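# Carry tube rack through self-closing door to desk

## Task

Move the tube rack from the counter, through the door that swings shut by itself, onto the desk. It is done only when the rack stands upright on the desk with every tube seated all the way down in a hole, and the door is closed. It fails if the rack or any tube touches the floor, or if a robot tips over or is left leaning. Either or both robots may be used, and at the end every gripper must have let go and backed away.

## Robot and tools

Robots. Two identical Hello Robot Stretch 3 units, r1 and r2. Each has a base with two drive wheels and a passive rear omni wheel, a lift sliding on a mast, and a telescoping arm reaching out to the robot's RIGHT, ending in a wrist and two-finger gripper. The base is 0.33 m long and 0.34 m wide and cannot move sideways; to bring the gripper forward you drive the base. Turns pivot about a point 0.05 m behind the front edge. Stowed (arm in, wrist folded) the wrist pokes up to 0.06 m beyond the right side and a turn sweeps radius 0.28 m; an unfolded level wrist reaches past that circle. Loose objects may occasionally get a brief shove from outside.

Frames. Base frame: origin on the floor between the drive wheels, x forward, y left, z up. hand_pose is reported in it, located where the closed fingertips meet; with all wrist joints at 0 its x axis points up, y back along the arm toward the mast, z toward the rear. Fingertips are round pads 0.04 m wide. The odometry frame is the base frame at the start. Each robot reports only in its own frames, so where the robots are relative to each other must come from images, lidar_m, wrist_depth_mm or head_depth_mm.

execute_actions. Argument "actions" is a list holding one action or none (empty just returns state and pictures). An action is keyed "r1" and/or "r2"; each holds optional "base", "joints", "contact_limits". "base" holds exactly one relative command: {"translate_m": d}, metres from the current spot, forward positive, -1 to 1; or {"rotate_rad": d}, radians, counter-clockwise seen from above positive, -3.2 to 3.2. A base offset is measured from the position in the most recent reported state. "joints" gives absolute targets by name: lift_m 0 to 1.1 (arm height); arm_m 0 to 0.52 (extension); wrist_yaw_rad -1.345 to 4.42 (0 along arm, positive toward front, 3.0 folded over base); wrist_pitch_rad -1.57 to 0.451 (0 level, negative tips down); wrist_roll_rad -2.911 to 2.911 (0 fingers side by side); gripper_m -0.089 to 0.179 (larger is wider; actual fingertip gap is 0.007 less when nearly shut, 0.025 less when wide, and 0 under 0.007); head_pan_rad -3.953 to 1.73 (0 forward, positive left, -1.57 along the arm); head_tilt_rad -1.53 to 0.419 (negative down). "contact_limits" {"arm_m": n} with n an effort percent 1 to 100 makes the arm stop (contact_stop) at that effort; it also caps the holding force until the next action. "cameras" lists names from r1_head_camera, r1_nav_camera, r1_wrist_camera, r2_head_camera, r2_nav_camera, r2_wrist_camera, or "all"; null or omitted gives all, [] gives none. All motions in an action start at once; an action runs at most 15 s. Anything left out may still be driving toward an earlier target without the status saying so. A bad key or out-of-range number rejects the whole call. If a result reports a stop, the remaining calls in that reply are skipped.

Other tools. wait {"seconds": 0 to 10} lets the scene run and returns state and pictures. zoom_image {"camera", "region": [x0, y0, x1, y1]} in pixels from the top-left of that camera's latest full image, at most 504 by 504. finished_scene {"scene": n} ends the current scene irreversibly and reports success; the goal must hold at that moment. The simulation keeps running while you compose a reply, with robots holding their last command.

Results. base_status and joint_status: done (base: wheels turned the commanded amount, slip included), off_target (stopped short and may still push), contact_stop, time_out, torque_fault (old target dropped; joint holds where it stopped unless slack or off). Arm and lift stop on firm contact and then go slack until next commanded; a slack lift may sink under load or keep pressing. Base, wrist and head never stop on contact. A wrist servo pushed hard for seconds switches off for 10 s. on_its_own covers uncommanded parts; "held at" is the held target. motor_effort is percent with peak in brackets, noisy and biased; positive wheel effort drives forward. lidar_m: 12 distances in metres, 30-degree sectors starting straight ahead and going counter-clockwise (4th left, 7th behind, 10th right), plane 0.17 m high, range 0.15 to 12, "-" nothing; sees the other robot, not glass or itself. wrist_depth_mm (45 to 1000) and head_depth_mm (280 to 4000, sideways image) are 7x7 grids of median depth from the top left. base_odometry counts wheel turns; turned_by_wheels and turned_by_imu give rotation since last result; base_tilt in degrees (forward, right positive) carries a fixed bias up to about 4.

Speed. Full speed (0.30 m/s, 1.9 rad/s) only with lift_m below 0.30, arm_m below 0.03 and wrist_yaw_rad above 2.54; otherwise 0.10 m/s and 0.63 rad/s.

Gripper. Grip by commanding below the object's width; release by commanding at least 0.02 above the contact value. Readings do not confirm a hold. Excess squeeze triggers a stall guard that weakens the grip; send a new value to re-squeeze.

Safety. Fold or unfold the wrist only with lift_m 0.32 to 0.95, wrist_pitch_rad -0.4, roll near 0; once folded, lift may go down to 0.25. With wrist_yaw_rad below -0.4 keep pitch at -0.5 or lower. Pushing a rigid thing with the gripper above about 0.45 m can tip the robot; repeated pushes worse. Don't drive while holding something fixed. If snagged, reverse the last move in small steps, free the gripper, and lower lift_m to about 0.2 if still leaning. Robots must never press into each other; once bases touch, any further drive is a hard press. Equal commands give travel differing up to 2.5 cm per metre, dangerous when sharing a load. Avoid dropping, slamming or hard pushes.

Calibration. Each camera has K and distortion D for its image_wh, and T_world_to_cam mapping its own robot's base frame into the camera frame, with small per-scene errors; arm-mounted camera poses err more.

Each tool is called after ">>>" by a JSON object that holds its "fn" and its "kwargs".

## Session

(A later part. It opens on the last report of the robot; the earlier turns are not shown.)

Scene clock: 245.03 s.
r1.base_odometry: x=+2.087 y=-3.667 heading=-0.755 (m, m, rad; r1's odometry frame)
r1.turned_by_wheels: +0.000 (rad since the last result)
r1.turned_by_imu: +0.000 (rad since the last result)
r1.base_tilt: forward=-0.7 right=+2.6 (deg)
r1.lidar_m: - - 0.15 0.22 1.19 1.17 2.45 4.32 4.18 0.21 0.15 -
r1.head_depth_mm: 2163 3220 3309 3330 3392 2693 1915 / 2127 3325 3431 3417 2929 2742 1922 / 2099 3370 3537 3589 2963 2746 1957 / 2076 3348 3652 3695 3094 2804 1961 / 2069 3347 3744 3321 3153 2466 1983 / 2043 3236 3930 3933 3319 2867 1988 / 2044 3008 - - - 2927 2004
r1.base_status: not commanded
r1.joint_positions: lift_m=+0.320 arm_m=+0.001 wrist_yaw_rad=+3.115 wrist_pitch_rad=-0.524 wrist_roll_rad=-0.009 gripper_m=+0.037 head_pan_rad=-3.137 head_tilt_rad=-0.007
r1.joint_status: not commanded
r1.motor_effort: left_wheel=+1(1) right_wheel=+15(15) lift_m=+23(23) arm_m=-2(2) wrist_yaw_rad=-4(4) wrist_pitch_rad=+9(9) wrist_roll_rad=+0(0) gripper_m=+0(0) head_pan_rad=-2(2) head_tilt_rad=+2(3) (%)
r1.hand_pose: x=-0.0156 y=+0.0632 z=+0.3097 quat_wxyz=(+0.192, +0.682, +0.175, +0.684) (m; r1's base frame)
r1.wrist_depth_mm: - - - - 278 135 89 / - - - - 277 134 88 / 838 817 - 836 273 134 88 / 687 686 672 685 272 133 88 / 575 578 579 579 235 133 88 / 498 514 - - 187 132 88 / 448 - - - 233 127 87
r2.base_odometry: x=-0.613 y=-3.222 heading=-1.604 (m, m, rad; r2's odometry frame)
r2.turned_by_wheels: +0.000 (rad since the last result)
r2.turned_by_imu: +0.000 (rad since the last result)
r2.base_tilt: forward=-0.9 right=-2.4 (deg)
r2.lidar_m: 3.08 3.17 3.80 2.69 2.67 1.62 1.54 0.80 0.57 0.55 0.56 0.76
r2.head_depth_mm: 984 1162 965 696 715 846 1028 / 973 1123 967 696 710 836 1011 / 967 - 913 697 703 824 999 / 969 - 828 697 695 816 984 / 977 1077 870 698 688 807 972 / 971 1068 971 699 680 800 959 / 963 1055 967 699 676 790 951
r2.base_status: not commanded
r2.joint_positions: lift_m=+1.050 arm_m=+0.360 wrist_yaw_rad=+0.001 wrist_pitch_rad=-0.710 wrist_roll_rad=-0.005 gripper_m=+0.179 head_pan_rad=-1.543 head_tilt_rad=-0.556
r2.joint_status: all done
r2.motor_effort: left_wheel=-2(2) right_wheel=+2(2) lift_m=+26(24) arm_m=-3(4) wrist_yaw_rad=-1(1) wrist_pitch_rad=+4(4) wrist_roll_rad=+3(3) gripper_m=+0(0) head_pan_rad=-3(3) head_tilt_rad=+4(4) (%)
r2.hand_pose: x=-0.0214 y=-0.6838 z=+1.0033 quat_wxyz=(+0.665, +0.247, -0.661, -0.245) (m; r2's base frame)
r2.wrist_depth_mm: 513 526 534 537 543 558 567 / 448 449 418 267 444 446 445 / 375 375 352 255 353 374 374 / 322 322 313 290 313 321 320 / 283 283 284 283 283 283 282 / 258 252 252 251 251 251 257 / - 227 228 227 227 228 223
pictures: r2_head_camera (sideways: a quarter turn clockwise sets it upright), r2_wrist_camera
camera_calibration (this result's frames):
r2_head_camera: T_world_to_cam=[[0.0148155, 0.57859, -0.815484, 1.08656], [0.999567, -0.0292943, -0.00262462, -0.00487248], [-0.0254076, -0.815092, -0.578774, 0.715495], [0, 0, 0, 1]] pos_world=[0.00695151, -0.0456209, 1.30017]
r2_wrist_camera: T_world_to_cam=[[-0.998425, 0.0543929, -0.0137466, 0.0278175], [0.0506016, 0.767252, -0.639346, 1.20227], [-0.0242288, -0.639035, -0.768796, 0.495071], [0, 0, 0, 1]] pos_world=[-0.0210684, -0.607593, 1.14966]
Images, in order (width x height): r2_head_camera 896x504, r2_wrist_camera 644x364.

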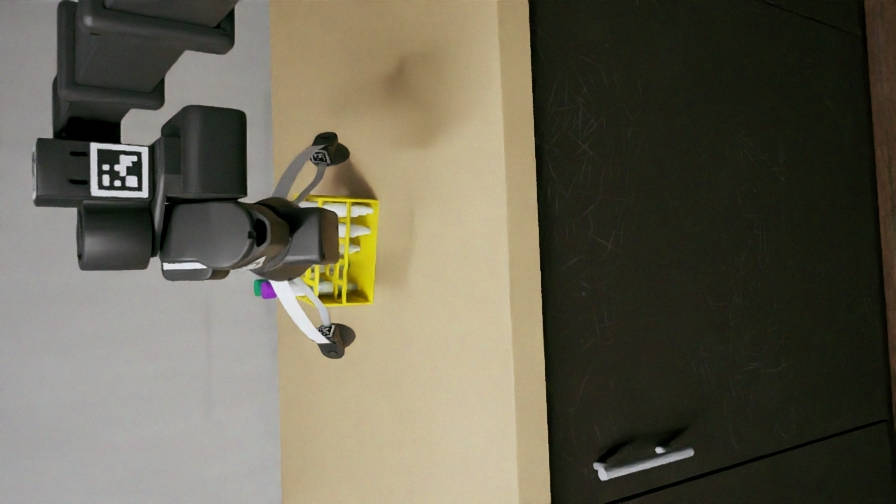

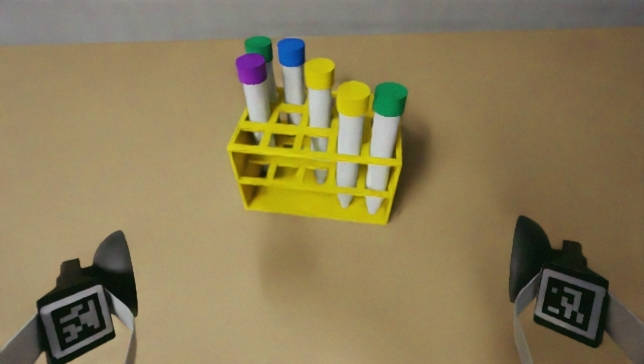

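>>> {"fn": "execute_actions", "kwargs": {"actions": [{"r2":{"base":{"rotate_rad":0.485},"joints":{"arm_m":0.1,"wrist_pitch_rad":-0.16,"wrist_yaw_rad":1.43,"gripper_m":0.13}}}], "cameras": []}}

>>> {"fn": "execute_actions", "kwargs": {"actions": [{"r2":{"base":{"translate_m":-0.394}}}], "cameras": []}}

>>> {"fn": "execute_actions", "kwargs": {"actions": [{"r2":{"base":{"rotate_rad":-0.485},"joints":{"head_pan_rad":-1.1,"head_tilt_rad":-0.6}}}], "cameras": ["r2_wrist_camera","r2_head_camera"]}}

Scene clock: 263.93 s.
r1.base_odometry: x=+2.087 y=-3.667 heading=-0.755 (m, m, rad; r1's odometry frame)
r1.turned_by_wheels: +0.000 (rad since the last result)
r1.turned_by_imu: +0.001 (rad since the last result)
r1.base_tilt: forward=-0.7 right=+2.5 (deg)
r1.lidar_m: - - 0.15 0.22 1.19 1.17 2.47 4.30 4.18 0.21 0.15 -
r1.head_depth_mm: 2161 3201 3310 3376 3412 2690 1926 / 2125 3340 3377 3533 2879 2736 1905 / 2120 3440 3608 3644 3007 2782 1919 / 2049 3367 3640 3692 3101 2774 1951 / 2068 3293 3755 3126 3259 2486 1985 / 2038 3236 3856 3949 3287 2898 2008 / 2010 3079 - - - 2886 2010
r1.base_status: not commanded
r1.joint_positions: lift_m=+0.320 arm_m=+0.001 wrist_yaw_rad=+3.115 wrist_pitch_rad=-0.524 wrist_roll_rad=-0.009 gripper_m=+0.037 head_pan_rad=-3.137 head_tilt_rad=-0.007
r1.joint_status: not commanded
r1.motor_effort: left_wheel=+1(1) right_wheel=+15(15) lift_m=+24(23) arm_m=-2(2) wrist_yaw_rad=-4(4) wrist_pitch_rad=+9(10) wrist_roll_rad=+0(0) gripper_m=+0(1) head_pan_rad=-2(2) head_tilt_rad=+3(3) (%)
r1.hand_pose: x=-0.0156 y=+0.0632 z=+0.3097 quat_wxyz=(+0.192, +0.682, +0.175, +0.684) (m; r1's base frame)
r1.wrist_depth_mm: - - - - 279 135 89 / - - - - 277 134 89 / 820 828 - 839 274 134 88 / 682 680 684 678 273 133 88 / 577 578 578 572 235 133 88 / 501 514 - - 186 132 87 / 446 - - - 231 127 87
r2.base_odometry: x=-0.613 y=-3.222 heading=-1.120 (m, m, rad; r2's odometry frame)
r2.turned_by_wheels: +0.485 (rad since the last result)
r2.turned_by_imu: +0.475 (rad since the last result)
r2.base_tilt: forward=-0.8 right=-2.4 (deg)
r2.lidar_m: 3.14 3.85 3.62 2.55 1.65 1.54 0.84 0.58 0.55 0.56 0.73 3.09
r2.head_depth_mm: 941 - 868 698 646 736 858 / 981 - - 668 683 787 925 / 1032 1095 - - 726 843 1003 / 1073 1174 968 - 777 909 1099 / 1117 1245 970 - 866 983 1220 / 1162 1281 1028 - 937 1072 1273 / 1217 1337 - - 993 1181 1273
r2.base_status: done
r2.joint_positions: lift_m=+1.050 arm_m=+0.100 wrist_yaw_rad=+1.429 wrist_pitch_rad=-0.181 wrist_roll_rad=-0.005 gripper_m=+0.130 head_pan_rad=-1.543 head_tilt_rad=-0.556
r2.joint_status: all done
r2.motor_effort: left_wheel=-3(7) right_wheel=+2(7) lift_m=+26(26) arm_m=-3(2) wrist_yaw_rad=+1(4) wrist_pitch_rad=+8(8) wrist_roll_rad=+2(3) gripper_m=+1(83) head_pan_rad=-4(4) head_tilt_rad=+3(4) (%)
r2.hand_pose: x=+0.2239 y=-0.2803 z=+1.1188 quat_wxyz=(+0.575, +0.509, -0.489, +0.414) (m; r2's base frame)
r2.wrist_depth_mm: - - - - - - - / - - - - - - - / - - - - - - - / - - - - - - - / - - - - - - - / - - - - - - - / - - - - - - 590
pictures: none
No camera images: the call's "cameras" was empty. Leave "cameras" out to get every camera's image.

Scene clock: 268.83 s.
r1.base_odometry: x=+2.087 y=-3.667 heading=-0.755 (m, m, rad; r1's odometry frame)
r1.turned_by_wheels: +0.000 (rad since the last result)
r1.turned_by_imu: +0.001 (rad since the last result)
r1.base_tilt: forward=-0.7 right=+2.5 (deg)
r1.lidar_m: - - 0.15 0.22 1.19 1.17 2.62 4.32 4.18 0.21 0.15 -
r1.head_depth_mm: 2152 3256 3370 3343 3475 2685 1924 / 2113 3355 3426 3424 2941 2726 1933 / 2099 3384 3544 3546 2996 2627 1944 / 2070 3413 3652 3221 3057 2650 1978 / 2074 3255 3800 3847 3250 2820 1973 / 2041 3234 3919 3988 3395 2850 2000 / 2032 2973 - - - 2890 2038
r1.base_status: not commanded
r1.joint_positions: lift_m=+0.320 arm_m=+0.001 wrist_yaw_rad=+3.115 wrist_pitch_rad=-0.524 wrist_roll_rad=-0.009 gripper_m=+0.037 head_pan_rad=-3.137 head_tilt_rad=-0.007
r1.joint_status: not commanded
r1.motor_effort: left_wheel=+1(1) right_wheel=+15(15) lift_m=+23(23) arm_m=-2(2) wrist_yaw_rad=-4(4) wrist_pitch_rad=+9(9) wrist_roll_rad=+0(0) gripper_m=-1(1) head_pan_rad=-1(2) head_tilt_rad=+3(2) (%)
r1.hand_pose: x=-0.0156 y=+0.0632 z=+0.3097 quat_wxyz=(+0.192, +0.682, +0.175, +0.684) (m; r1's base frame)
r1.wrist_depth_mm: - - - - 278 134 88 / - - - - 278 134 88 / 826 829 - 841 273 134 88 / 687 679 689 676 272 134 88 / 577 569 574 581 235 133 88 / 496 517 - - 186 132 88 / 449 - - - 232 127 87
r2.base_odometry: x=-0.785 y=-2.867 heading=-1.120 (m, m, rad; r2's odometry frame)
r2.turned_by_wheels: +0.000 (rad since the last result)
r2.turned_by_imu: -0.002 (rad since the last result)
r2.base_tilt: forward=-0.9 right=-2.4 (deg)
r2.lidar_m: 3.49 4.06 2.73 1.84 1.27 1.18 0.58 0.40 0.38 0.38 0.50 1.16
r2.head_depth_mm: 803 - 870 697 543 470 569 / 835 - - 669 543 489 613 / 880 936 - - 535 557 665 / 915 995 744 - 544 602 726 / 956 1053 965 - 537 653 800 / 995 1103 1030 - 616 711 892 / 1038 1139 - - 655 781 1009
r2.base_status: done
r2.joint_positions: lift_m=+1.050 arm_m=+0.100 wrist_yaw_rad=+1.429 wrist_pitch_rad=-0.181 wrist_roll_rad=-0.005 gripper_m=+0.130 head_pan_rad=-1.543 head_tilt_rad=-0.556
r2.joint_status: not commanded
r2.motor_effort: left_wheel=-3(7) right_wheel=+3(4) lift_m=+26(26) arm_m=-2(3) wrist_yaw_rad=+2(1) wrist_pitch_rad=+8(8) wrist_roll_rad=+2(2) gripper_m=+0(0) head_pan_rad=-3(2) head_tilt_rad=+4(4) (%)
r2.hand_pose: x=+0.2239 y=-0.2803 z=+1.1188 quat_wxyz=(+0.575, +0.509, -0.489, +0.414) (m; r2's base frame)
r2.wrist_depth_mm: - - - - - - - / - - - - - - - / - - - - - - - / - - - - - 927 - / - - - - - 660 626 / - - - - - - 474 / - - - - - 614 383
pictures: none
No camera images: the call's "cameras" was empty. Leave "cameras" out to get every camera's image.

Scene clock: 270.60 s.
r1.base_odometry: x=+2.087 y=-3.667 heading=-0.755 (m, m, rad; r1's odometry frame)
r1.turned_by_wheels: +0.000 (rad since the last result)
r1.turned_by_imu: +0.000 (rad since the last result)
r1.base_tilt: forward=-0.7 right=+2.5 (deg)
r1.lidar_m: - - 0.15 0.22 1.19 1.17 2.49 4.33 4.17 0.20 0.15 -
r1.head_depth_mm: 2162 3267 3313 3452 3422 2717 1914 / 2108 3324 3431 3476 2954 2741 1926 / 2096 3402 3562 3593 3053 2569 1943 / 2092 3362 3650 3136 3074 2534 1967 / 2076 3258 3760 3822 3219 2798 1987 / 2054 3239 3888 3937 3308 2912 1998 / 2036 3026 - - - 2919 2001
r1.base_status: not commanded
r1.joint_positions: lift_m=+0.320 arm_m=+0.001 wrist_yaw_rad=+3.115 wrist_pitch_rad=-0.524 wrist_roll_rad=-0.009 gripper_m=+0.037 head_pan_rad=-3.137 head_tilt_rad=-0.007
r1.joint_status: not commanded
r1.motor_effort: left_wheel=+1(1) right_wheel=+15(15) lift_m=+23(23) arm_m=-2(2) wrist_yaw_rad=-4(5) wrist_pitch_rad=+10(10) wrist_roll_rad=+0(0) gripper_m=-1(1) head_pan_rad=-1(2) head_tilt_rad=+3(2) (%)
r1.hand_pose: x=-0.0156 y=+0.0632 z=+0.3097 quat_wxyz=(+0.192, +0.682, +0.175, +0.684) (m; r1's base frame)
r1.wrist_depth_mm: - - - - 277 134 89 / - - - - 275 134 88 / 826 815 - 823 275 134 88 / 683 679 687 678 272 133 88 / 578 576 579 581 236 133 88 / 499 513 - - 187 132 88 / 444 - - - 232 127 87
r2.base_odometry: x=-0.785 y=-2.867 heading=-1.605 (m, m, rad; r2's odometry frame)
r2.turned_by_wheels: -0.485 (rad since the last result)
r2.turned_by_imu: -0.476 (rad since the last result)
r2.base_tilt: forward=-0.8 right=-2.4 (deg)
r2.lidar_m: 3.26 3.53 4.00 2.72 1.78 1.25 1.19 0.55 0.39 0.38 0.39 0.52
r2.head_depth_mm: 813 887 881 - 493 472 603 / 840 898 - - 507 537 645 / 866 944 935 - 522 574 698 / 900 992 934 634 523 613 761 / 932 1035 752 683 538 662 836 / 965 1077 889 682 573 717 922 / 1003 1111 887 685 625 780 1033
r2.base_status: done
r2.joint_positions: lift_m=+1.050 arm_m=+0.100 wrist_yaw_rad=+1.429 wrist_pitch_rad=-0.181 wrist_roll_rad=-0.005 gripper_m=+0.130 head_pan_rad=-1.107 head_tilt_rad=-0.593
r2.joint_status: all done
r2.motor_effort: left_wheel=+2(6) right_wheel=-2(5) lift_m=+26(26) arm_m=-3(3) wrist_yaw_rad=+1(1) wrist_pitch_rad=+8(8) wrist_roll_rad=+2(2) gripper_m=+0(0) head_pan_rad=+2(23) head_tilt_rad=-4(12) (%)
r2.hand_pose: x=+0.2239 y=-0.2803 z=+1.1188 quat_wxyz=(+0.575, +0.509, -0.489, +0.414) (m; r2's base frame)
r2.wrist_depth_mm: - - - - - 990 721 / - - - - - 974 721 / - - - - - 990 728 / - - - - 936 922 750 / - - - 740 641 677 412 / - - - 768 490 - 394 / - - - 638 390 381 352
pictures: r2_head_camera (sideways: a quarter turn clockwise sets it upright), r2_wrist_camera
camera_calibration (this result's frames):
r2_head_camera: T_world_to_cam=[[-0.244227, 0.557284, -0.793592, 1.0596], [0.918352, 0.395737, -0.00472368, -0.0016445], [0.311421, -0.72995, -0.608432, 0.752024], [0, 0, 0, 1]] pos_world=[0.0260972, -0.0409072, 1.29844]
r2_wrist_camera: T_world_to_cam=[[-0.18164, -0.982524, -0.0406686, -0.191092], [-0.32852, 0.0996104, -0.93923, 1.18744], [0.926867, -0.157241, -0.340872, 0.291054], [0, 0, 0, 1]] pos_world=[0.0856177, -0.260267, 1.20672]
Images, in order (width x height): r2_head_camera 896x504, r2_wrist_camera 644x364.

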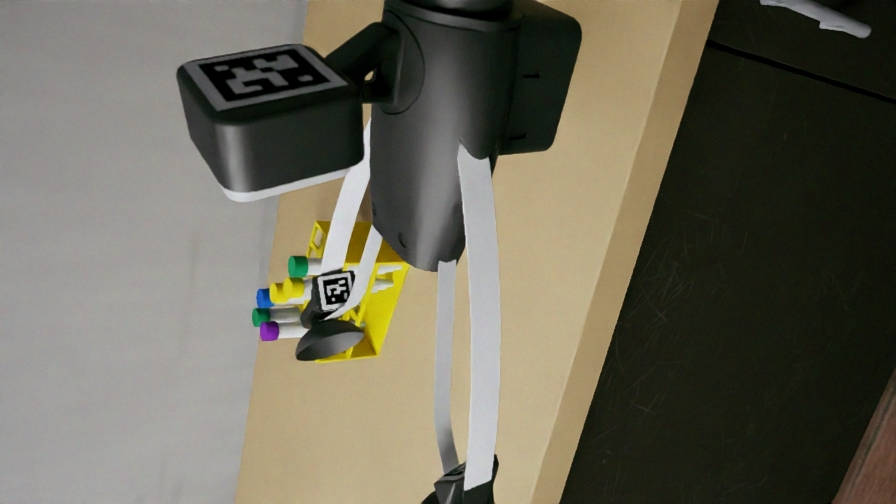

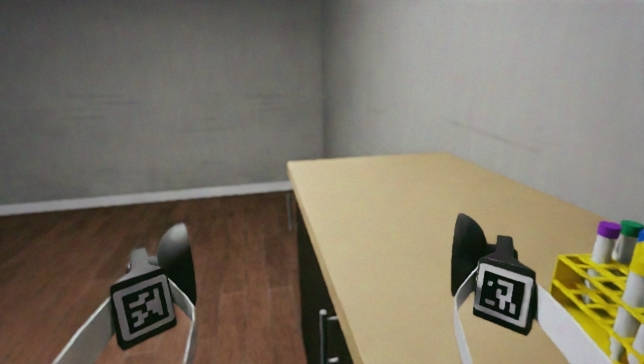

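>>> {"fn": "execute_actions", "kwargs": {"actions": [{"r2":{"joints":{"arm_m":0.435,"lift_m":0.895,"head_tilt_rad":-0.5}}}], "cameras": ["r2_wrist_camera","r2_head_camera"]}}

Scene clock: 278.40 s.
r1.base_odometry: x=+2.087 y=-3.667 heading=-0.755 (m, m, rad; r1's odometry frame)
r1.turned_by_wheels: +0.000 (rad since the last result)
r1.turned_by_imu: +0.001 (rad since the last result)
r1.base_tilt: forward=-0.7 right=+2.5 (deg)
r1.lidar_m: - - 0.15 0.22 1.19 1.18 2.48 4.30 4.18 0.21 0.15 -
r1.head_depth_mm: 2144 3292 3326 3364 3445 2719 1908 / 2122 3323 3392 3495 2887 2732 1945 / 2101 3436 3546 3550 3001 2613 1947 / 2061 3388 3631 3219 3079 2549 1962 / 2072 3262 3769 3806 3231 2853 1970 / 2051 3247 - 3949 3332 2854 2023 / 2028 3002 - - - 2919 2007
r1.base_status: not commanded
r1.joint_positions: lift_m=+0.320 arm_m=+0.001 wrist_yaw_rad=+3.115 wrist_pitch_rad=-0.524 wrist_roll_rad=-0.009 gripper_m=+0.037 head_pan_rad=-3.137 head_tilt_rad=-0.007
r1.joint_status: not commanded
r1.motor_effort: left_wheel=+2(1) right_wheel=+15(15) lift_m=+23(23) arm_m=-2(2) wrist_yaw_rad=-4(4) wrist_pitch_rad=+10(9) wrist_roll_rad=+0(0) gripper_m=+0(0) head_pan_rad=-1(2) head_tilt_rad=+3(3) (%)
r1.hand_pose: x=-0.0156 y=+0.0632 z=+0.3097 quat_wxyz=(+0.192, +0.682, +0.175, +0.684) (m; r1's base frame)
r1.wrist_depth_mm: - - - - 280 134 89 / - - - - 276 134 88 / 826 825 - 829 273 134 88 / 682 681 673 685 273 133 88 / 571 580 574 571 235 133 88 / 491 509 - - 186 132 88 / 446 - - - 232 127 87
r2.base_odometry: x=-0.785 y=-2.867 heading=-1.605 (m, m, rad; r2's odometry frame)
r2.turned_by_wheels: +0.000 (rad since the last result)
r2.turned_by_imu: -0.001 (rad since the last result)
r2.base_tilt: forward=-0.9 right=-2.4 (deg)
r2.lidar_m: 3.27 3.53 3.99 2.72 1.78 1.25 1.19 0.55 0.39 0.38 0.39 0.52
r2.head_depth_mm: 807 874 947 663 574 464 523 / 836 911 977 719 574 477 557 / 863 946 1004 787 574 491 598 / 892 976 1031 700 576 510 641 / 925 1014 1059 724 575 581 695 / 957 1056 1102 758 577 624 755 / 994 1101 1098 758 576 673 827
r2.base_status: not commanded
r2.joint_positions: lift_m=+0.895 arm_m=+0.435 wrist_yaw_rad=+1.429 wrist_pitch_rad=-0.180 wrist_roll_rad=-0.005 gripper_m=+0.130 head_pan_rad=-1.107 head_tilt_rad=-0.507
r2.joint_status: all done
r2.motor_effort: left_wheel=+2(2) right_wheel=-2(2) lift_m=+21(19) arm_m=+4(5) wrist_yaw_rad=+1(2) wrist_pitch_rad=+7(8) wrist_roll_rad=+2(2) gripper_m=+0(0) head_pan_rad=+2(2) head_tilt_rad=+5(20) (%)
r2.hand_pose: x=+0.2239 y=-0.6149 z=+0.9642 quat_wxyz=(+0.575, +0.508, -0.489, +0.414) (m; r2's base frame)
r2.wrist_depth_mm: - - - - 800 518 385 / - - - - 823 532 390 / - - 871 241 735 545 394 / - 467 460 197 442 441 387 / 319 316 310 200 282 319 298 / 237 249 229 210 219 - 225 / 198 181 188 186 183 179 182
pictures: r2_head_camera (sideways: a quarter turn clockwise sets it upright), r2_wrist_camera
camera_calibration (this result's frames):
r2_head_camera: T_world_to_cam=[[-0.213127, 0.494958, -0.842374, 1.12301], [0.918397, 0.39566, 0.000119313, -0.00794956], [0.333353, -0.773608, -0.538894, 0.661422], [0, 0, 0, 1]] pos_world=[0.026157, -0.0410158, 1.30243]
r2_wrist_camera: T_world_to_cam=[[-0.181625, -0.982526, -0.0406839, -0.526098], [-0.328172, 0.0995606, -0.939357, 1.07556], [0.926993, -0.157259, -0.34052, 0.185336], [0, 0, 0, 1]] pos_world=[0.085611, -0.594843, 1.05204]
Images, in order (width x height): r2_head_camera 896x504, r2_wrist_camera 644x364.

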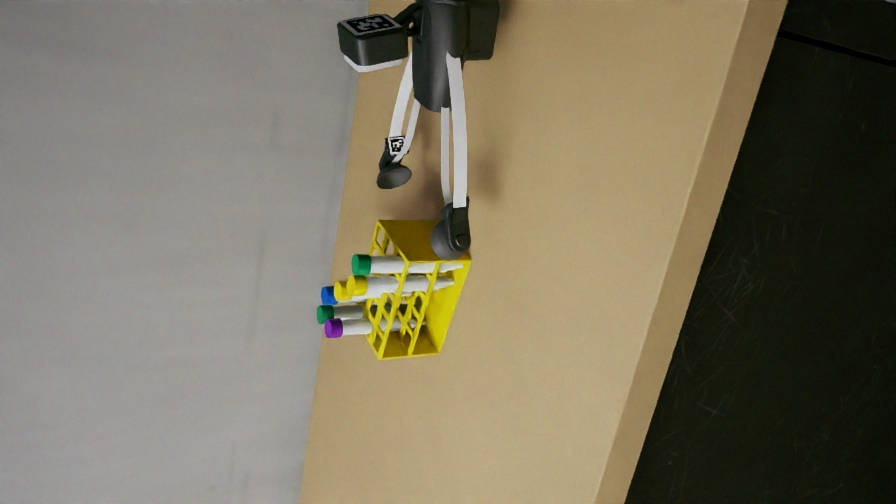

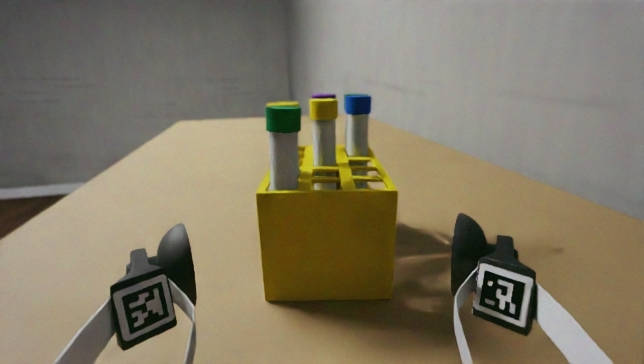

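>>> {"fn": "execute_actions", "kwargs": {"actions": [{"r2":{"base":{"translate_m":0.085},"joints":{"arm_m":0.449,"head_pan_rad":-1.25}}}], "cameras": ["r2_wrist_camera","r2_head_camera"]}}

Scene clock: 283.10 s.
r1.base_odometry: x=+2.087 y=-3.667 heading=-0.755 (m, m, rad; r1's odometry frame)
r1.turned_by_wheels: +0.000 (rad since the last result)
r1.turned_by_imu: +0.001 (rad since the last result)
r1.base_tilt: forward=-0.7 right=+2.5 (deg)
r1.lidar_m: - - 0.15 0.22 1.18 1.17 2.51 4.32 4.17 0.21 0.15 -
r1.head_depth_mm: 2156 3246 3345 3375 3440 2699 1913 / 2103 3339 3401 3514 2933 2716 1913 / 2091 3374 3497 3595 2984 2735 1961 / 2088 3347 3718 3071 3064 2572 1947 / 2062 3317 3869 3828 3253 2812 1971 / 2045 3231 3905 3948 3326 2899 1993 / 2009 2994 - - - 2906 2016
r1.base_status: not commanded
r1.joint_positions: lift_m=+0.320 arm_m=+0.001 wrist_yaw_rad=+3.115 wrist_pitch_rad=-0.524 wrist_roll_rad=-0.009 gripper_m=+0.037 head_pan_rad=-3.137 head_tilt_rad=-0.007
r1.joint_status: not commanded
r1.motor_effort: left_wheel=+1(1) right_wheel=+15(15) lift_m=+23(23) arm_m=-2(2) wrist_yaw_rad=-4(4) wrist_pitch_rad=+10(10) wrist_roll_rad=+0(0) gripper_m=-1(0) head_pan_rad=-2(2) head_tilt_rad=+2(2) (%)
r1.hand_pose: x=-0.0156 y=+0.0632 z=+0.3097 quat_wxyz=(+0.192, +0.682, +0.175, +0.684) (m; r1's base frame)
r1.wrist_depth_mm: - - - - 279 134 89 / - - - - 275 134 88 / 830 841 - 829 274 134 88 / 681 681 686 678 273 133 88 / 574 576 582 573 236 133 88 / 495 505 - - 187 132 88 / 450 - - - 232 128 87
r2.base_odometry: x=-0.787 y=-2.952 heading=-1.604 (m, m, rad; r2's odometry frame)
r2.turned_by_wheels: +0.000 (rad since the last result)
r2.turned_by_imu: +0.000 (rad since the last result)
r2.base_tilt: forward=-0.9 right=-2.5 (deg)
r2.lidar_m: 3.25 3.45 3.98 2.76 1.90 1.34 1.27 0.55 0.39 0.37 0.38 0.51
r2.head_depth_mm: 800 872 937 694 575 464 531 / 816 890 958 691 573 477 554 / 833 911 974 719 575 482 578 / 852 932 998 683 575 492 606 / 866 952 1015 694 577 506 635 / 886 975 1035 724 577 558 666 / 910 1001 1059 756 578 582 702
r2.base_status: done
r2.joint_positions: lift_m=+0.895 arm_m=+0.449 wrist_yaw_rad=+1.429 wrist_pitch_rad=-0.180 wrist_roll_rad=-0.005 gripper_m=+0.130 head_pan_rad=-1.243 head_tilt_rad=-0.507
r2.joint_status: all done
r2.motor_effort: left_wheel=+2(7) right_wheel=-3(3) lift_m=+21(21) arm_m=+4(3) wrist_yaw_rad=+1(1) wrist_pitch_rad=+8(8) wrist_roll_rad=+2(2) gripper_m=+0(0) head_pan_rad=-3(14) head_tilt_rad=+4(5) (%)
r2.hand_pose: x=+0.2239 y=-0.6289 z=+0.9642 quat_wxyz=(+0.575, +0.508, -0.489, +0.414) (m; r2's base frame)
r2.wrist_depth_mm: - - - - 759 495 369 / - - - - 786 515 374 / - - 902 176 655 514 377 / - 470 385 164 408 437 381 / 313 315 204 152 267 317 296 / 237 250 113 112 112 - 227 / 198 181 119 118 118 180 182
pictures: r2_head_camera (sideways: a quarter turn clockwise sets it upright), r2_wrist_camera
camera_calibration (this result's frames):
r2_head_camera: T_world_to_cam=[[-0.144159, 0.519249, -0.842377, 1.12259], [0.963505, 0.267692, 0.000119633, -0.00822514], [0.22556, -0.811616, -0.538889, 0.662074], [0, 0, 0, 1]] pos_world=[0.0204199, -0.0433535, 1.30243]
r2_wrist_camera: T_world_to_cam=[[-0.181625, -0.982526, -0.0406839, -0.539856], [-0.328172, 0.0995606, -0.939357, 1.07695], [0.926993, -0.157259, -0.34052, 0.183134], [0, 0, 0, 1]] pos_world=[0.085611, -0.608845, 1.05204]
Images, in order (width x height): r2_head_camera 896x504, r2_wrist_camera 644x364.

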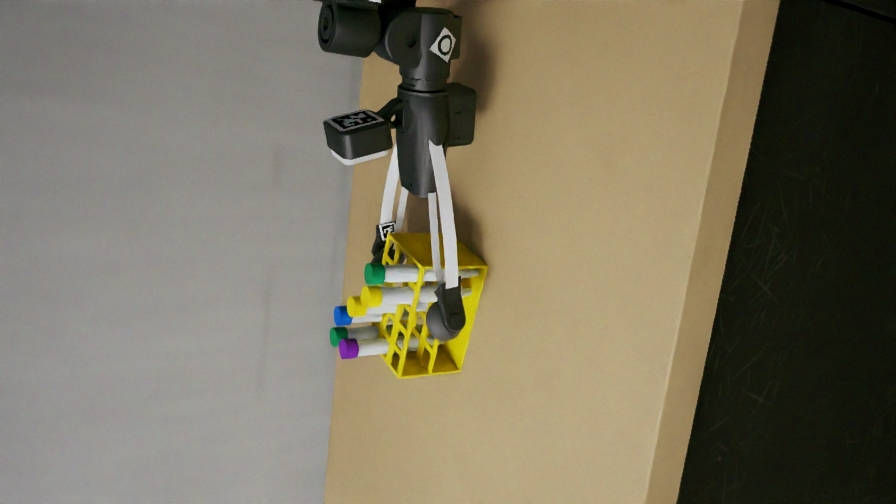

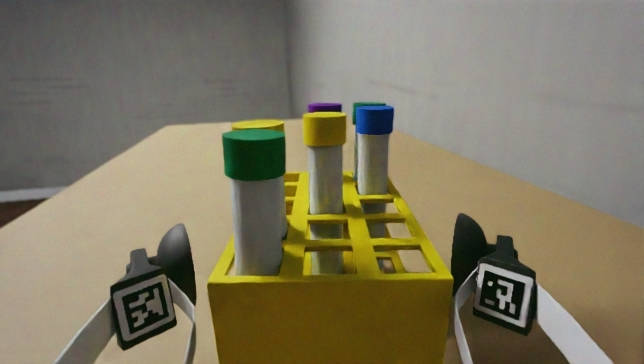

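>>> {"fn": "execute_actions", "kwargs": {"actions": [{"r2":{"base":{"translate_m":0.024},"joints":{"arm_m":0.454}}}], "cameras": ["r2_wrist_camera"]}}

>>> {"fn": "execute_actions", "kwargs": {"actions": [{"r2":{"joints":{"gripper_m":0.05}}}], "cameras": ["r2_wrist_camera","r2_head_camera"]}}

Scene clock: 286.90 s.
r1.base_odometry: x=+2.087 y=-3.667 heading=-0.755 (m, m, rad; r1's odometry frame)
r1.turned_by_wheels: +0.000 (rad since the last result)
r1.turned_by_imu: +0.000 (rad since the last result)
r1.base_tilt: forward=-0.7 right=+2.5 (deg)
r1.lidar_m: - - 0.15 0.22 1.19 1.18 2.52 4.32 4.18 0.21 0.15 -
r1.head_depth_mm: 2169 3216 3366 3410 3429 2695 1920 / 2143 3291 3389 3407 2927 2754 1917 / 2098 3371 3540 3523 3002 2720 1961 / 2091 3328 3666 3185 3038 2538 1956 / 2068 3329 3788 3727 3233 2793 1980 / 2045 3253 3923 3916 3350 2808 1983 / 2021 3060 - - - 2899 2024
r1.base_status: not commanded
r1.joint_positions: lift_m=+0.320 arm_m=+0.001 wrist_yaw_rad=+3.115 wrist_pitch_rad=-0.524 wrist_roll_rad=-0.009 gripper_m=+0.037 head_pan_rad=-3.137 head_tilt_rad=-0.007
r1.joint_status: not commanded
r1.motor_effort: left_wheel=+2(1) right_wheel=+15(15) lift_m=+23(23) arm_m=-2(2) wrist_yaw_rad=-5(4) wrist_pitch_rad=+10(10) wrist_roll_rad=+0(0) gripper_m=+0(0) head_pan_rad=-1(2) head_tilt_rad=+3(1) (%)
r1.hand_pose: x=-0.0156 y=+0.0632 z=+0.3097 quat_wxyz=(+0.192, +0.682, +0.175, +0.684) (m; r1's base frame)
r1.wrist_depth_mm: - - - - 278 134 89 / - - - - 276 134 89 / 844 831 - 843 275 133 88 / 678 682 675 683 272 133 88 / 579 578 576 579 236 133 88 / 499 514 - - 186 132 88 / 451 - - - 232 127 87
r2.base_odometry: x=-0.788 y=-2.976 heading=-1.604 (m, m, rad; r2's odometry frame)
r2.turned_by_wheels: +0.000 (rad since the last result)
r2.turned_by_imu: +0.000 (rad since the last result)
r2.base_tilt: forward=-0.9 right=-2.4 (deg)
r2.lidar_m: 3.25 3.43 4.00 2.77 1.92 1.36 1.29 0.55 0.39 0.37 0.38 0.51
r2.head_depth_mm: 801 871 937 693 574 464 530 / 818 890 962 692 573 471 554 / 833 908 977 720 577 480 577 / 847 929 1002 680 576 492 604 / 866 952 1015 703 576 507 632 / 883 975 1032 754 576 556 664 / 907 997 1060 759 577 581 702
r2.base_status: done
r2.joint_positions: lift_m=+0.895 arm_m=+0.454 wrist_yaw_rad=+1.429 wrist_pitch_rad=-0.180 wrist_roll_rad=-0.005 gripper_m=+0.130 head_pan_rad=-1.243 head_tilt_rad=-0.507
r2.joint_status: all done
r2.motor_effort: left_wheel=+2(6) right_wheel=-2(4) lift_m=+21(21) arm_m=+3(5) wrist_yaw_rad=+1(1) wrist_pitch_rad=+7(7) wrist_roll_rad=+2(2) gripper_m=+0(0) head_pan_rad=-4(3) head_tilt_rad=+5(5) (%)
r2.hand_pose: x=+0.2239 y=-0.6339 z=+0.9642 quat_wxyz=(+0.575, +0.508, -0.489, +0.414) (m; r2's base frame)
r2.wrist_depth_mm: - - - - 749 498 363 / - - - - 771 501 363 / - - 764 173 644 501 371 / - 469 98 174 408 442 377 / 318 323 107 151 282 316 295 / 237 248 105 112 109 - 227 / 197 181 106 106 106 177 182
pictures: r2_wrist_camera
camera_calibration (this result's frames):
r2_wrist_camera: T_world_to_cam=[[-0.181621, -0.982527, -0.0406838, -0.544765], [-0.328172, 0.0995592, -0.939357, 1.07745], [0.926993, -0.157255, -0.34052, 0.182351], [0, 0, 0, 1]] pos_world=[0.085611, -0.61384, 1.05204]
Images, in order (width x height): r2_wrist_camera 644x364.

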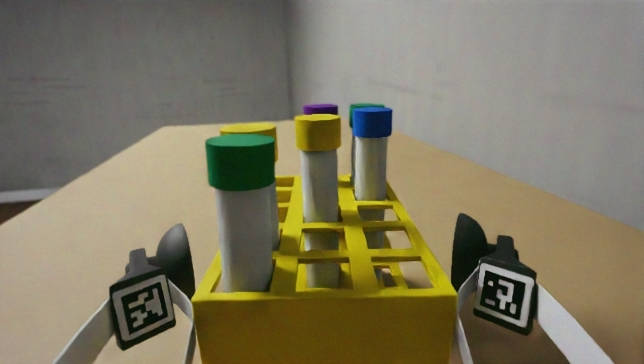

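Scene clock: 288.20 s.
r1.base_odometry: x=+2.087 y=-3.667 heading=-0.755 (m, m, rad; r1's odometry frame)
r1.turned_by_wheels: +0.000 (rad since the last result)
r1.turned_by_imu: +0.000 (rad since the last result)
r1.base_tilt: forward=-0.7 right=+2.5 (deg)
r1.lidar_m: - - 0.15 0.22 1.19 1.17 2.53 4.33 4.18 0.21 0.15 -
r1.head_depth_mm: 2149 3248 3337 3358 3394 2705 1919 / 2109 3366 3448 3419 2906 2761 1940 / 2108 3411 3515 3568 3031 2744 1940 / 2072 3346 3677 3176 3138 2586 1953 / 2058 3340 3698 3818 3185 2848 1981 / 2046 3281 3878 3888 3358 2884 2003 / 2030 3053 - - - 2900 1998
r1.base_status: not commanded
r1.joint_positions: lift_m=+0.320 arm_m=+0.001 wrist_yaw_rad=+3.115 wrist_pitch_rad=-0.524 wrist_roll_rad=-0.009 gripper_m=+0.037 head_pan_rad=-3.137 head_tilt_rad=-0.007
r1.joint_status: not commanded
r1.motor_effort: left_wheel=+1(1) right_wheel=+15(15) lift_m=+23(23) arm_m=-2(2) wrist_yaw_rad=-5(4) wrist_pitch_rad=+9(9) wrist_roll_rad=+0(0) gripper_m=+0(0) head_pan_rad=-2(2) head_tilt_rad=+2(3) (%)
r1.hand_pose: x=-0.0156 y=+0.0632 z=+0.3097 quat_wxyz=(+0.192, +0.682, +0.175, +0.684) (m; r1's base frame)
r1.wrist_depth_mm: - - - - 278 134 89 / - - - - 276 134 88 / 826 826 - 826 274 134 88 / 676 679 679 674 272 133 88 / 580 578 573 577 236 133 88 / 501 513 - - 187 132 88 / 451 - - - 233 127 87
r2.base_odometry: x=-0.788 y=-2.976 heading=-1.604 (m, m, rad; r2's odometry frame)
r2.turned_by_wheels: +0.000 (rad since the last result)
r2.turned_by_imu: +0.000 (rad since the last result)
r2.base_tilt: forward=-0.8 right=-2.5 (deg)
r2.lidar_m: 3.25 3.43 4.00 2.76 1.92 1.36 1.30 0.55 0.39 0.37 0.38 0.51
r2.head_depth_mm: 801 871 931 690 575 465 531 / 817 890 962 693 574 472 552 / 833 908 979 721 576 480 578 / 852 930 998 682 575 492 603 / 866 950 1017 702 576 508 633 / 885 974 1030 756 576 557 665 / 907 997 1060 757 575 582 702
r2.base_status: not commanded
r2.joint_positions: lift_m=+0.895 arm_m=+0.454 wrist_yaw_rad=+1.429 wrist_pitch_rad=-0.180 wrist_roll_rad=-0.005 gripper_m=+0.052 head_pan_rad=-1.243 head_tilt_rad=-0.507
r2.joint_status: all done
r2.motor_effort: left_wheel=+2(2) right_wheel=-2(2) lift_m=+21(21) arm_m=+4(4) wrist_yaw_rad=+1(1) wrist_pitch_rad=+8(8) wrist_roll_rad=+2(2) gripper_m=-33(100) head_pan_rad=-3(2) head_tilt_rad=+6(4) (%)
r2.hand_pose: x=+0.2239 y=-0.6339 z=+0.9642 quat_wxyz=(+0.575, +0.508, -0.489, +0.414) (m; r2's base frame)
r2.wrist_depth_mm: - - - - 757 497 360 / - - - - 776 504 367 / - - 762 185 640 511 368 / - 474 97 174 407 440 377 / 317 315 103 151 275 316 296 / 238 248 104 112 109 - 227 / 198 181 106 107 107 179 185
pictures: r2_head_camera (sideways: a quarter turn clockwise sets it upright), r2_wrist_camera
camera_calibration (this result's frames):
r2_head_camera: T_world_to_cam=[[-0.144152, 0.51925, -0.842377, 1.12259], [0.963508, 0.267679, 0.000119698, -0.00822524], [0.225549, -0.81162, -0.538888, 0.662073], [0, 0, 0, 1]] pos_world=[0.0204193, -0.0433536, 1.30243]
r2_wrist_camera: T_world_to_cam=[[-0.181622, -0.982526, -0.040685, -0.544763], [-0.328172, 0.0995608, -0.939357, 1.07745], [0.926993, -0.157257, -0.34052, 0.18235], [0, 0, 0, 1]] pos_world=[0.085611, -0.613841, 1.05204]
Images, in order (width x height): r2_head_camera 896x504, r2_wrist_camera 644x364.

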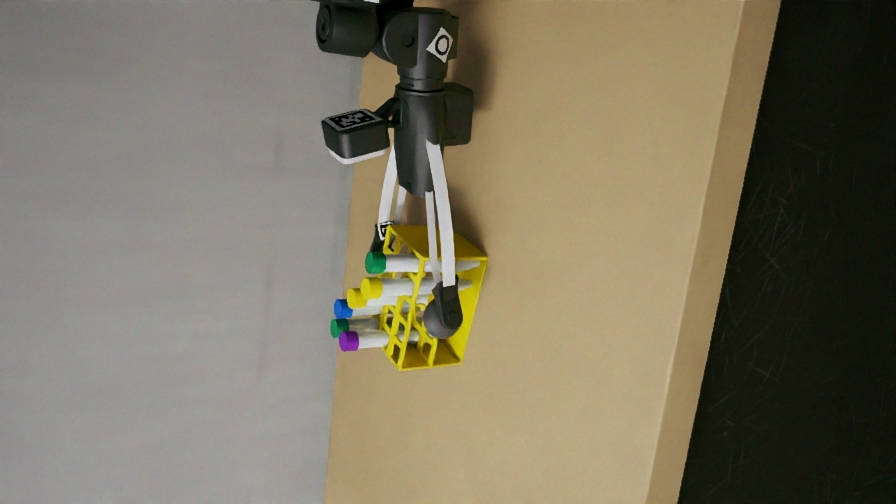

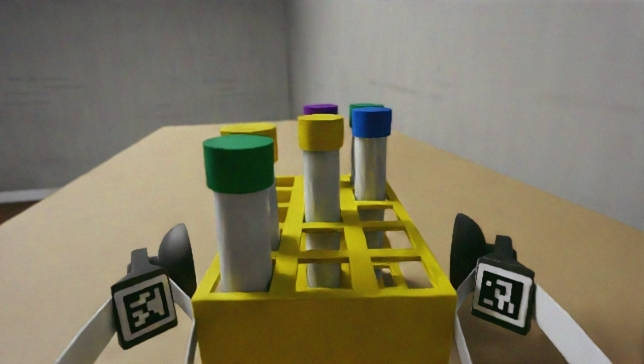

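>>> {"fn": "execute_actions", "kwargs": {"actions": [{"r2":{"joints":{"gripper_m":0.13}}}], "cameras": []}}

>>> {"fn": "execute_actions", "kwargs": {"actions": [{"r2":{"base":{"translate_m":-0.02},"joints":{"arm_m":0.451}}}], "cameras": ["r2_wrist_camera"]}}

>>> {"fn": "execute_actions", "kwargs": {"actions": [{"r2":{"joints":{"gripper_m":0.05}}}], "cameras": ["r2_wrist_camera","r2_head_camera"]}}

Scene clock: 297.67 s.
r1.base_odometry: x=+2.087 y=-3.667 heading=-0.755 (m, m, rad; r1's odometry frame)
r1.turned_by_wheels: +0.000 (rad since the last result)
r1.turned_by_imu: +0.001 (rad since the last result)
r1.base_tilt: forward=-0.7 right=+2.5 (deg)
r1.lidar_m: - - 0.15 0.22 1.19 1.17 2.52 4.33 4.17 0.21 0.15 -
r1.head_depth_mm: 2152 3265 3355 3416 3406 2710 1900 / 2139 3332 3472 3492 2899 2767 1933 / 2096 3414 3508 3548 3039 2730 1947 / 2093 3380 3642 3194 3070 2557 1964 / 2039 3257 3794 3855 3191 2809 1973 / 2035 3242 3917 3928 3332 2836 1983 / 2029 3035 3993 - - 2928 2007
r1.base_status: not commanded
r1.joint_positions: lift_m=+0.320 arm_m=+0.001 wrist_yaw_rad=+3.115 wrist_pitch_rad=-0.524 wrist_roll_rad=-0.009 gripper_m=+0.037 head_pan_rad=-3.137 head_tilt_rad=-0.007
r1.joint_status: not commanded
r1.motor_effort: left_wheel=+1(1) right_wheel=+15(15) lift_m=+24(23) arm_m=-2(2) wrist_yaw_rad=-4(4) wrist_pitch_rad=+10(9) wrist_roll_rad=+0(0) gripper_m=-1(1) head_pan_rad=-1(2) head_tilt_rad=+3(2) (%)
r1.hand_pose: x=-0.0156 y=+0.0632 z=+0.3097 quat_wxyz=(+0.192, +0.682, +0.175, +0.684) (m; r1's base frame)
r1.wrist_depth_mm: - - - - 279 135 88 / - - - - 277 134 89 / 814 822 - 827 274 134 88 / 685 683 672 676 272 133 88 / 577 577 575 574 235 133 88 / 501 515 - - 187 132 88 / 449 - - - 231 127 87
r2.base_odometry: x=-0.788 y=-2.976 heading=-1.604 (m, m, rad; r2's odometry frame)
r2.turned_by_wheels: +0.000 (rad since the last result)
r2.turned_by_imu: -0.001 (rad since the last result)
r2.base_tilt: forward=-0.9 right=-2.3 (deg)
r2.lidar_m: 3.25 3.41 4.00 2.77 1.93 1.36 1.30 0.55 0.39 0.37 0.38 0.51
r2.head_depth_mm: 803 876 934 691 572 464 531 / 817 892 959 693 575 472 553 / 832 908 982 721 575 479 578 / 848 931 1000 682 576 492 603 / 870 953 1018 702 576 507 635 / 886 974 1033 757 577 557 665 / 902 996 1056 756 577 582 702
r2.base_status: not commanded
r2.joint_positions: lift_m=+0.895 arm_m=+0.454 wrist_yaw_rad=+1.429 wrist_pitch_rad=-0.180 wrist_roll_rad=-0.005 gripper_m=+0.130 head_pan_rad=-1.243 head_tilt_rad=-0.507
r2.joint_status: all done
r2.motor_effort: left_wheel=+2(2) right_wheel=-2(2) lift_m=+21(21) arm_m=+4(4) wrist_yaw_rad=+1(2) wrist_pitch_rad=+8(7) wrist_roll_rad=+2(2) gripper_m=+0(73) head_pan_rad=-4(2) head_tilt_rad=+5(5) (%)
r2.hand_pose: x=+0.2239 y=-0.6339 z=+0.9642 quat_wxyz=(+0.575, +0.508, -0.489, +0.414) (m; r2's base frame)
r2.wrist_depth_mm: - - - - 752 496 360 / - - - - 772 502 368 / - - 760 184 654 505 372 / - 467 97 173 409 439 372 / 318 323 105 151 283 317 296 / 237 247 104 112 109 - 224 / 197 181 106 107 107 177 181
pictures: none
No camera images: the call's "cameras" was empty. Leave "cameras" out to get every camera's image.

Scene clock: 299.30 s.
r1.base_odometry: x=+2.087 y=-3.667 heading=-0.755 (m, m, rad; r1's odometry frame)
r1.turned_by_wheels: +0.000 (rad since the last result)
r1.turned_by_imu: +0.000 (rad since the last result)
r1.base_tilt: forward=-0.7 right=+2.5 (deg)
r1.lidar_m: - - 0.15 0.22 1.19 1.17 2.51 4.30 4.18 0.21 0.15 -
r1.head_depth_mm: 2152 3276 3350 3359 3420 2705 1907 / 2132 3341 3432 3438 2967 2723 1936 / 2109 3441 3552 3541 2979 2778 1960 / 2102 3343 3654 3063 3087 2587 1959 / 2059 3312 3774 3793 3217 2857 1968 / 2042 3237 3916 3920 3415 2878 1993 / 2032 3026 - - - 2899 2004
r1.base_status: not commanded
r1.joint_positions: lift_m=+0.320 arm_m=+0.001 wrist_yaw_rad=+3.115 wrist_pitch_rad=-0.524 wrist_roll_rad=-0.009 gripper_m=+0.037 head_pan_rad=-3.137 head_tilt_rad=-0.007
r1.joint_status: not commanded
r1.motor_effort: left_wheel=+1(1) right_wheel=+15(15) lift_m=+23(23) arm_m=-2(2) wrist_yaw_rad=-4(4) wrist_pitch_rad=+9(9) wrist_roll_rad=+0(0) gripper_m=-1(1) head_pan_rad=-2(2) head_tilt_rad=+2(2) (%)
r1.hand_pose: x=-0.0156 y=+0.0632 z=+0.3097 quat_wxyz=(+0.192, +0.682, +0.175, +0.684) (m; r1's base frame)
r1.wrist_depth_mm: - - - - 278 135 88 / - - - - 274 134 88 / 831 826 - 830 274 134 88 / 687 678 683 685 272 133 88 / 578 572 577 574 236 133 88 / 495 512 - - 187 132 88 / 449 - - - 233 128 87
r2.base_odometry: x=-0.788 y=-2.956 heading=-1.604 (m, m, rad; r2's odometry frame)
r2.turned_by_wheels: +0.000 (rad since the last result)
r2.turned_by_imu: +0.000 (rad since the last result)
r2.base_tilt: forward=-0.9 right=-2.4 (deg)
r2.lidar_m: 3.25 3.45 3.98 2.75 1.90 1.34 1.27 0.55 0.39 0.37 0.38 0.51
r2.head_depth_mm: 801 874 937 690 573 464 533 / 817 891 966 693 575 478 554 / 833 910 978 722 575 481 579 / 850 930 1005 694 575 493 603 / 867 954 1014 703 576 508 635 / 891 973 1038 725 576 558 669 / 909 996 1060 758 577 581 702
r2.base_status: done
r2.joint_positions: lift_m=+0.895 arm_m=+0.451 wrist_yaw_rad=+1.429 wrist_pitch_rad=-0.180 wrist_roll_rad=-0.005 gripper_m=+0.130 head_pan_rad=-1.243 head_tilt_rad=-0.507
r2.joint_status: all done
r2.motor_effort: left_wheel=+2(4) right_wheel=-2(6) lift_m=+21(21) arm_m=-3(4) wrist_yaw_rad=+1(1) wrist_pitch_rad=+7(7) wrist_roll_rad=+2(2) gripper_m=+1(0) head_pan_rad=-3(3) head_tilt_rad=+5(5) (%)
r2.hand_pose: x=+0.2239 y=-0.6313 z=+0.9642 quat_wxyz=(+0.575, +0.508, -0.489, +0.414) (m; r2's base frame)
r2.wrist_depth_mm: - - - - 788 495 363 / - - - - 775 507 374 / - - 648 203 691 512 376 / - 472 120 190 435 440 376 / 316 314 139 156 269 318 297 / 238 248 125 124 125 - 226 / 197 181 133 132 135 180 182
pictures: r2_wrist_camera
camera_calibration (this result's frames):
r2_wrist_camera: T_world_to_cam=[[-0.181622, -0.982527, -0.0406838, -0.542242], [-0.328172, 0.0995595, -0.939357, 1.0772], [0.926993, -0.157256, -0.34052, 0.182754], [0, 0, 0, 1]] pos_world=[0.085611, -0.611273, 1.05204]
Images, in order (width x height): r2_wrist_camera 644x364.

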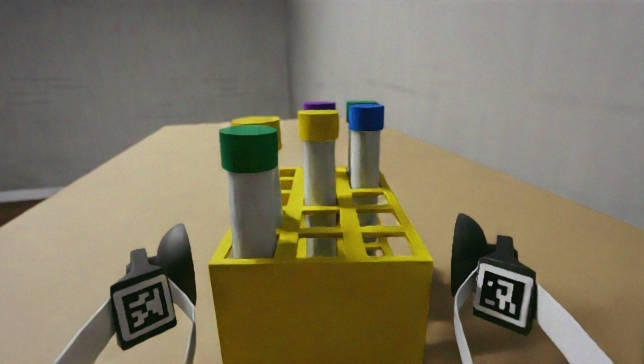

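Scene clock: 300.60 s.
r1.base_odometry: x=+2.087 y=-3.667 heading=-0.755 (m, m, rad; r1's odometry frame)
r1.turned_by_wheels: +0.000 (rad since the last result)
r1.turned_by_imu: +0.000 (rad since the last result)
r1.base_tilt: forward=-0.7 right=+2.5 (deg)
r1.lidar_m: - - 0.15 0.22 1.18 1.17 2.52 4.33 4.18 0.21 0.15 -
r1.head_depth_mm: 2147 3243 3375 3386 3411 2752 1922 / 2131 3318 3442 3460 2926 2790 1924 / 2098 3349 3558 3580 2942 2737 1939 / 2078 3377 3623 3066 3094 2584 1964 / 2060 3318 3820 3807 3222 2798 1953 / 2058 3234 3963 3957 3391 2890 1980 / 2014 3001 - - - 2863 2004
r1.base_status: not commanded
r1.joint_positions: lift_m=+0.320 arm_m=+0.001 wrist_yaw_rad=+3.115 wrist_pitch_rad=-0.524 wrist_roll_rad=-0.009 gripper_m=+0.037 head_pan_rad=-3.137 head_tilt_rad=-0.007
r1.joint_status: not commanded
r1.motor_effort: left_wheel=+1(1) right_wheel=+15(15) lift_m=+23(23) arm_m=-3(2) wrist_yaw_rad=-4(4) wrist_pitch_rad=+10(10) wrist_roll_rad=+0(0) gripper_m=-1(0) head_pan_rad=-2(2) head_tilt_rad=+3(3) (%)
r1.hand_pose: x=-0.0156 y=+0.0632 z=+0.3097 quat_wxyz=(+0.192, +0.682, +0.175, +0.684) (m; r1's base frame)
r1.wrist_depth_mm: - - - - 278 134 89 / - - - - 276 134 88 / 839 836 - 842 275 134 88 / 680 680 678 680 272 134 88 / 569 573 573 580 235 133 88 / 500 515 - - 187 132 88 / 451 - - - 231 127 87
r2.base_odometry: x=-0.788 y=-2.956 heading=-1.604 (m, m, rad; r2's odometry frame)
r2.turned_by_wheels: +0.000 (rad since the last result)
r2.turned_by_imu: +0.000 (rad since the last result)
r2.base_tilt: forward=-0.9 right=-2.4 (deg)
r2.lidar_m: 3.26 3.45 4.00 2.76 1.91 1.35 1.28 0.55 0.39 0.37 0.38 0.51
r2.head_depth_mm: 799 871 938 689 575 465 532 / 818 895 961 691 575 478 555 / 834 913 976 719 576 481 579 / 853 928 1000 695 575 493 605 / 871 952 1016 692 576 506 633 / 887 975 1033 725 576 558 666 / 902 996 1057 759 578 582 702
r2.base_status: not commanded
r2.joint_positions: lift_m=+0.895 arm_m=+0.451 wrist_yaw_rad=+1.429 wrist_pitch_rad=-0.180 wrist_roll_rad=-0.004 gripper_m=+0.051 head_pan_rad=-1.243 head_tilt_rad=-0.507
r2.joint_status: all done
r2.motor_effort: left_wheel=+2(2) right_wheel=-2(2) lift_m=+21(21) arm_m=-3(3) wrist_yaw_rad=+2(1) wrist_pitch_rad=+8(8) wrist_roll_rad=+2(2) gripper_m=-16(88) head_pan_rad=-2(4) head_tilt_rad=+5(5) (%)
r2.hand_pose: x=+0.2239 y=-0.6313 z=+0.9642 quat_wxyz=(+0.575, +0.509, -0.489, +0.414) (m; r2's base frame)
r2.wrist_depth_mm: - - - - 780 505 365 / - - - - 776 497 372 / - - 658 194 697 515 373 / - 464 382 184 442 439 376 / 323 315 132 150 151 298 295 / 237 236 133 134 134 227 226 / 190 189 145 142 147 184 182
pictures: r2_head_camera (sideways: a quarter turn clockwise sets it upright), r2_wrist_camera
camera_calibration (this result's frames):
r2_head_camera: T_world_to_cam=[[-0.144147, 0.51925, -0.842378, 1.12259], [0.96351, 0.267671, 0.000119795, -0.00822538], [0.225542, -0.811623, -0.538887, 0.662071], [0, 0, 0, 1]] pos_world=[0.020419, -0.0433538, 1.30243]
r2_wrist_camera: T_world_to_cam=[[-0.181673, -0.982481, -0.0415552, -0.541331], [-0.327979, 0.100378, -0.939337, 1.07767], [0.927052, -0.157023, -0.340469, 0.182842], [0, 0, 0, 1]] pos_world=[0.0856035, -0.611311, 1.05205]
Images, in order (width x height): r2_head_camera 896x504, r2_wrist_camera 644x364.

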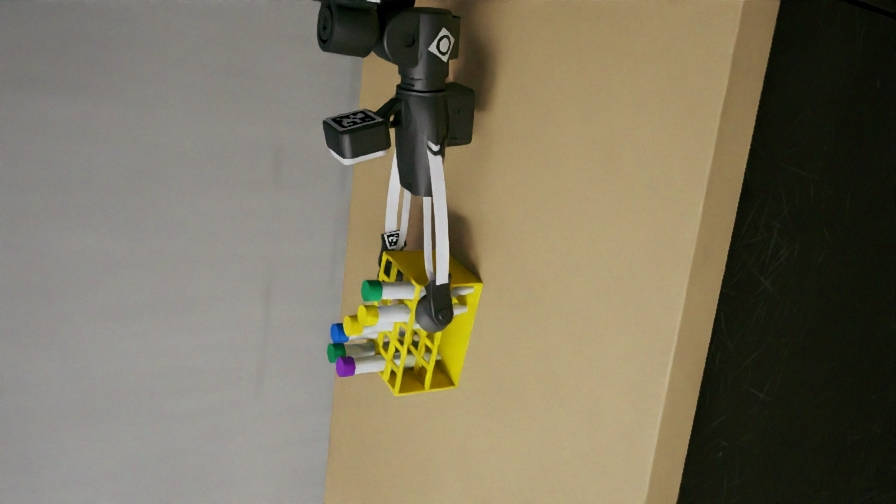

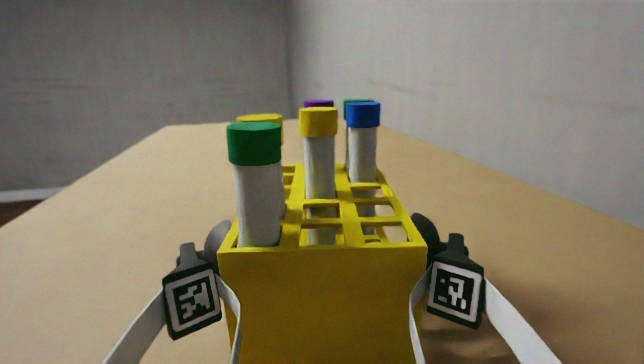

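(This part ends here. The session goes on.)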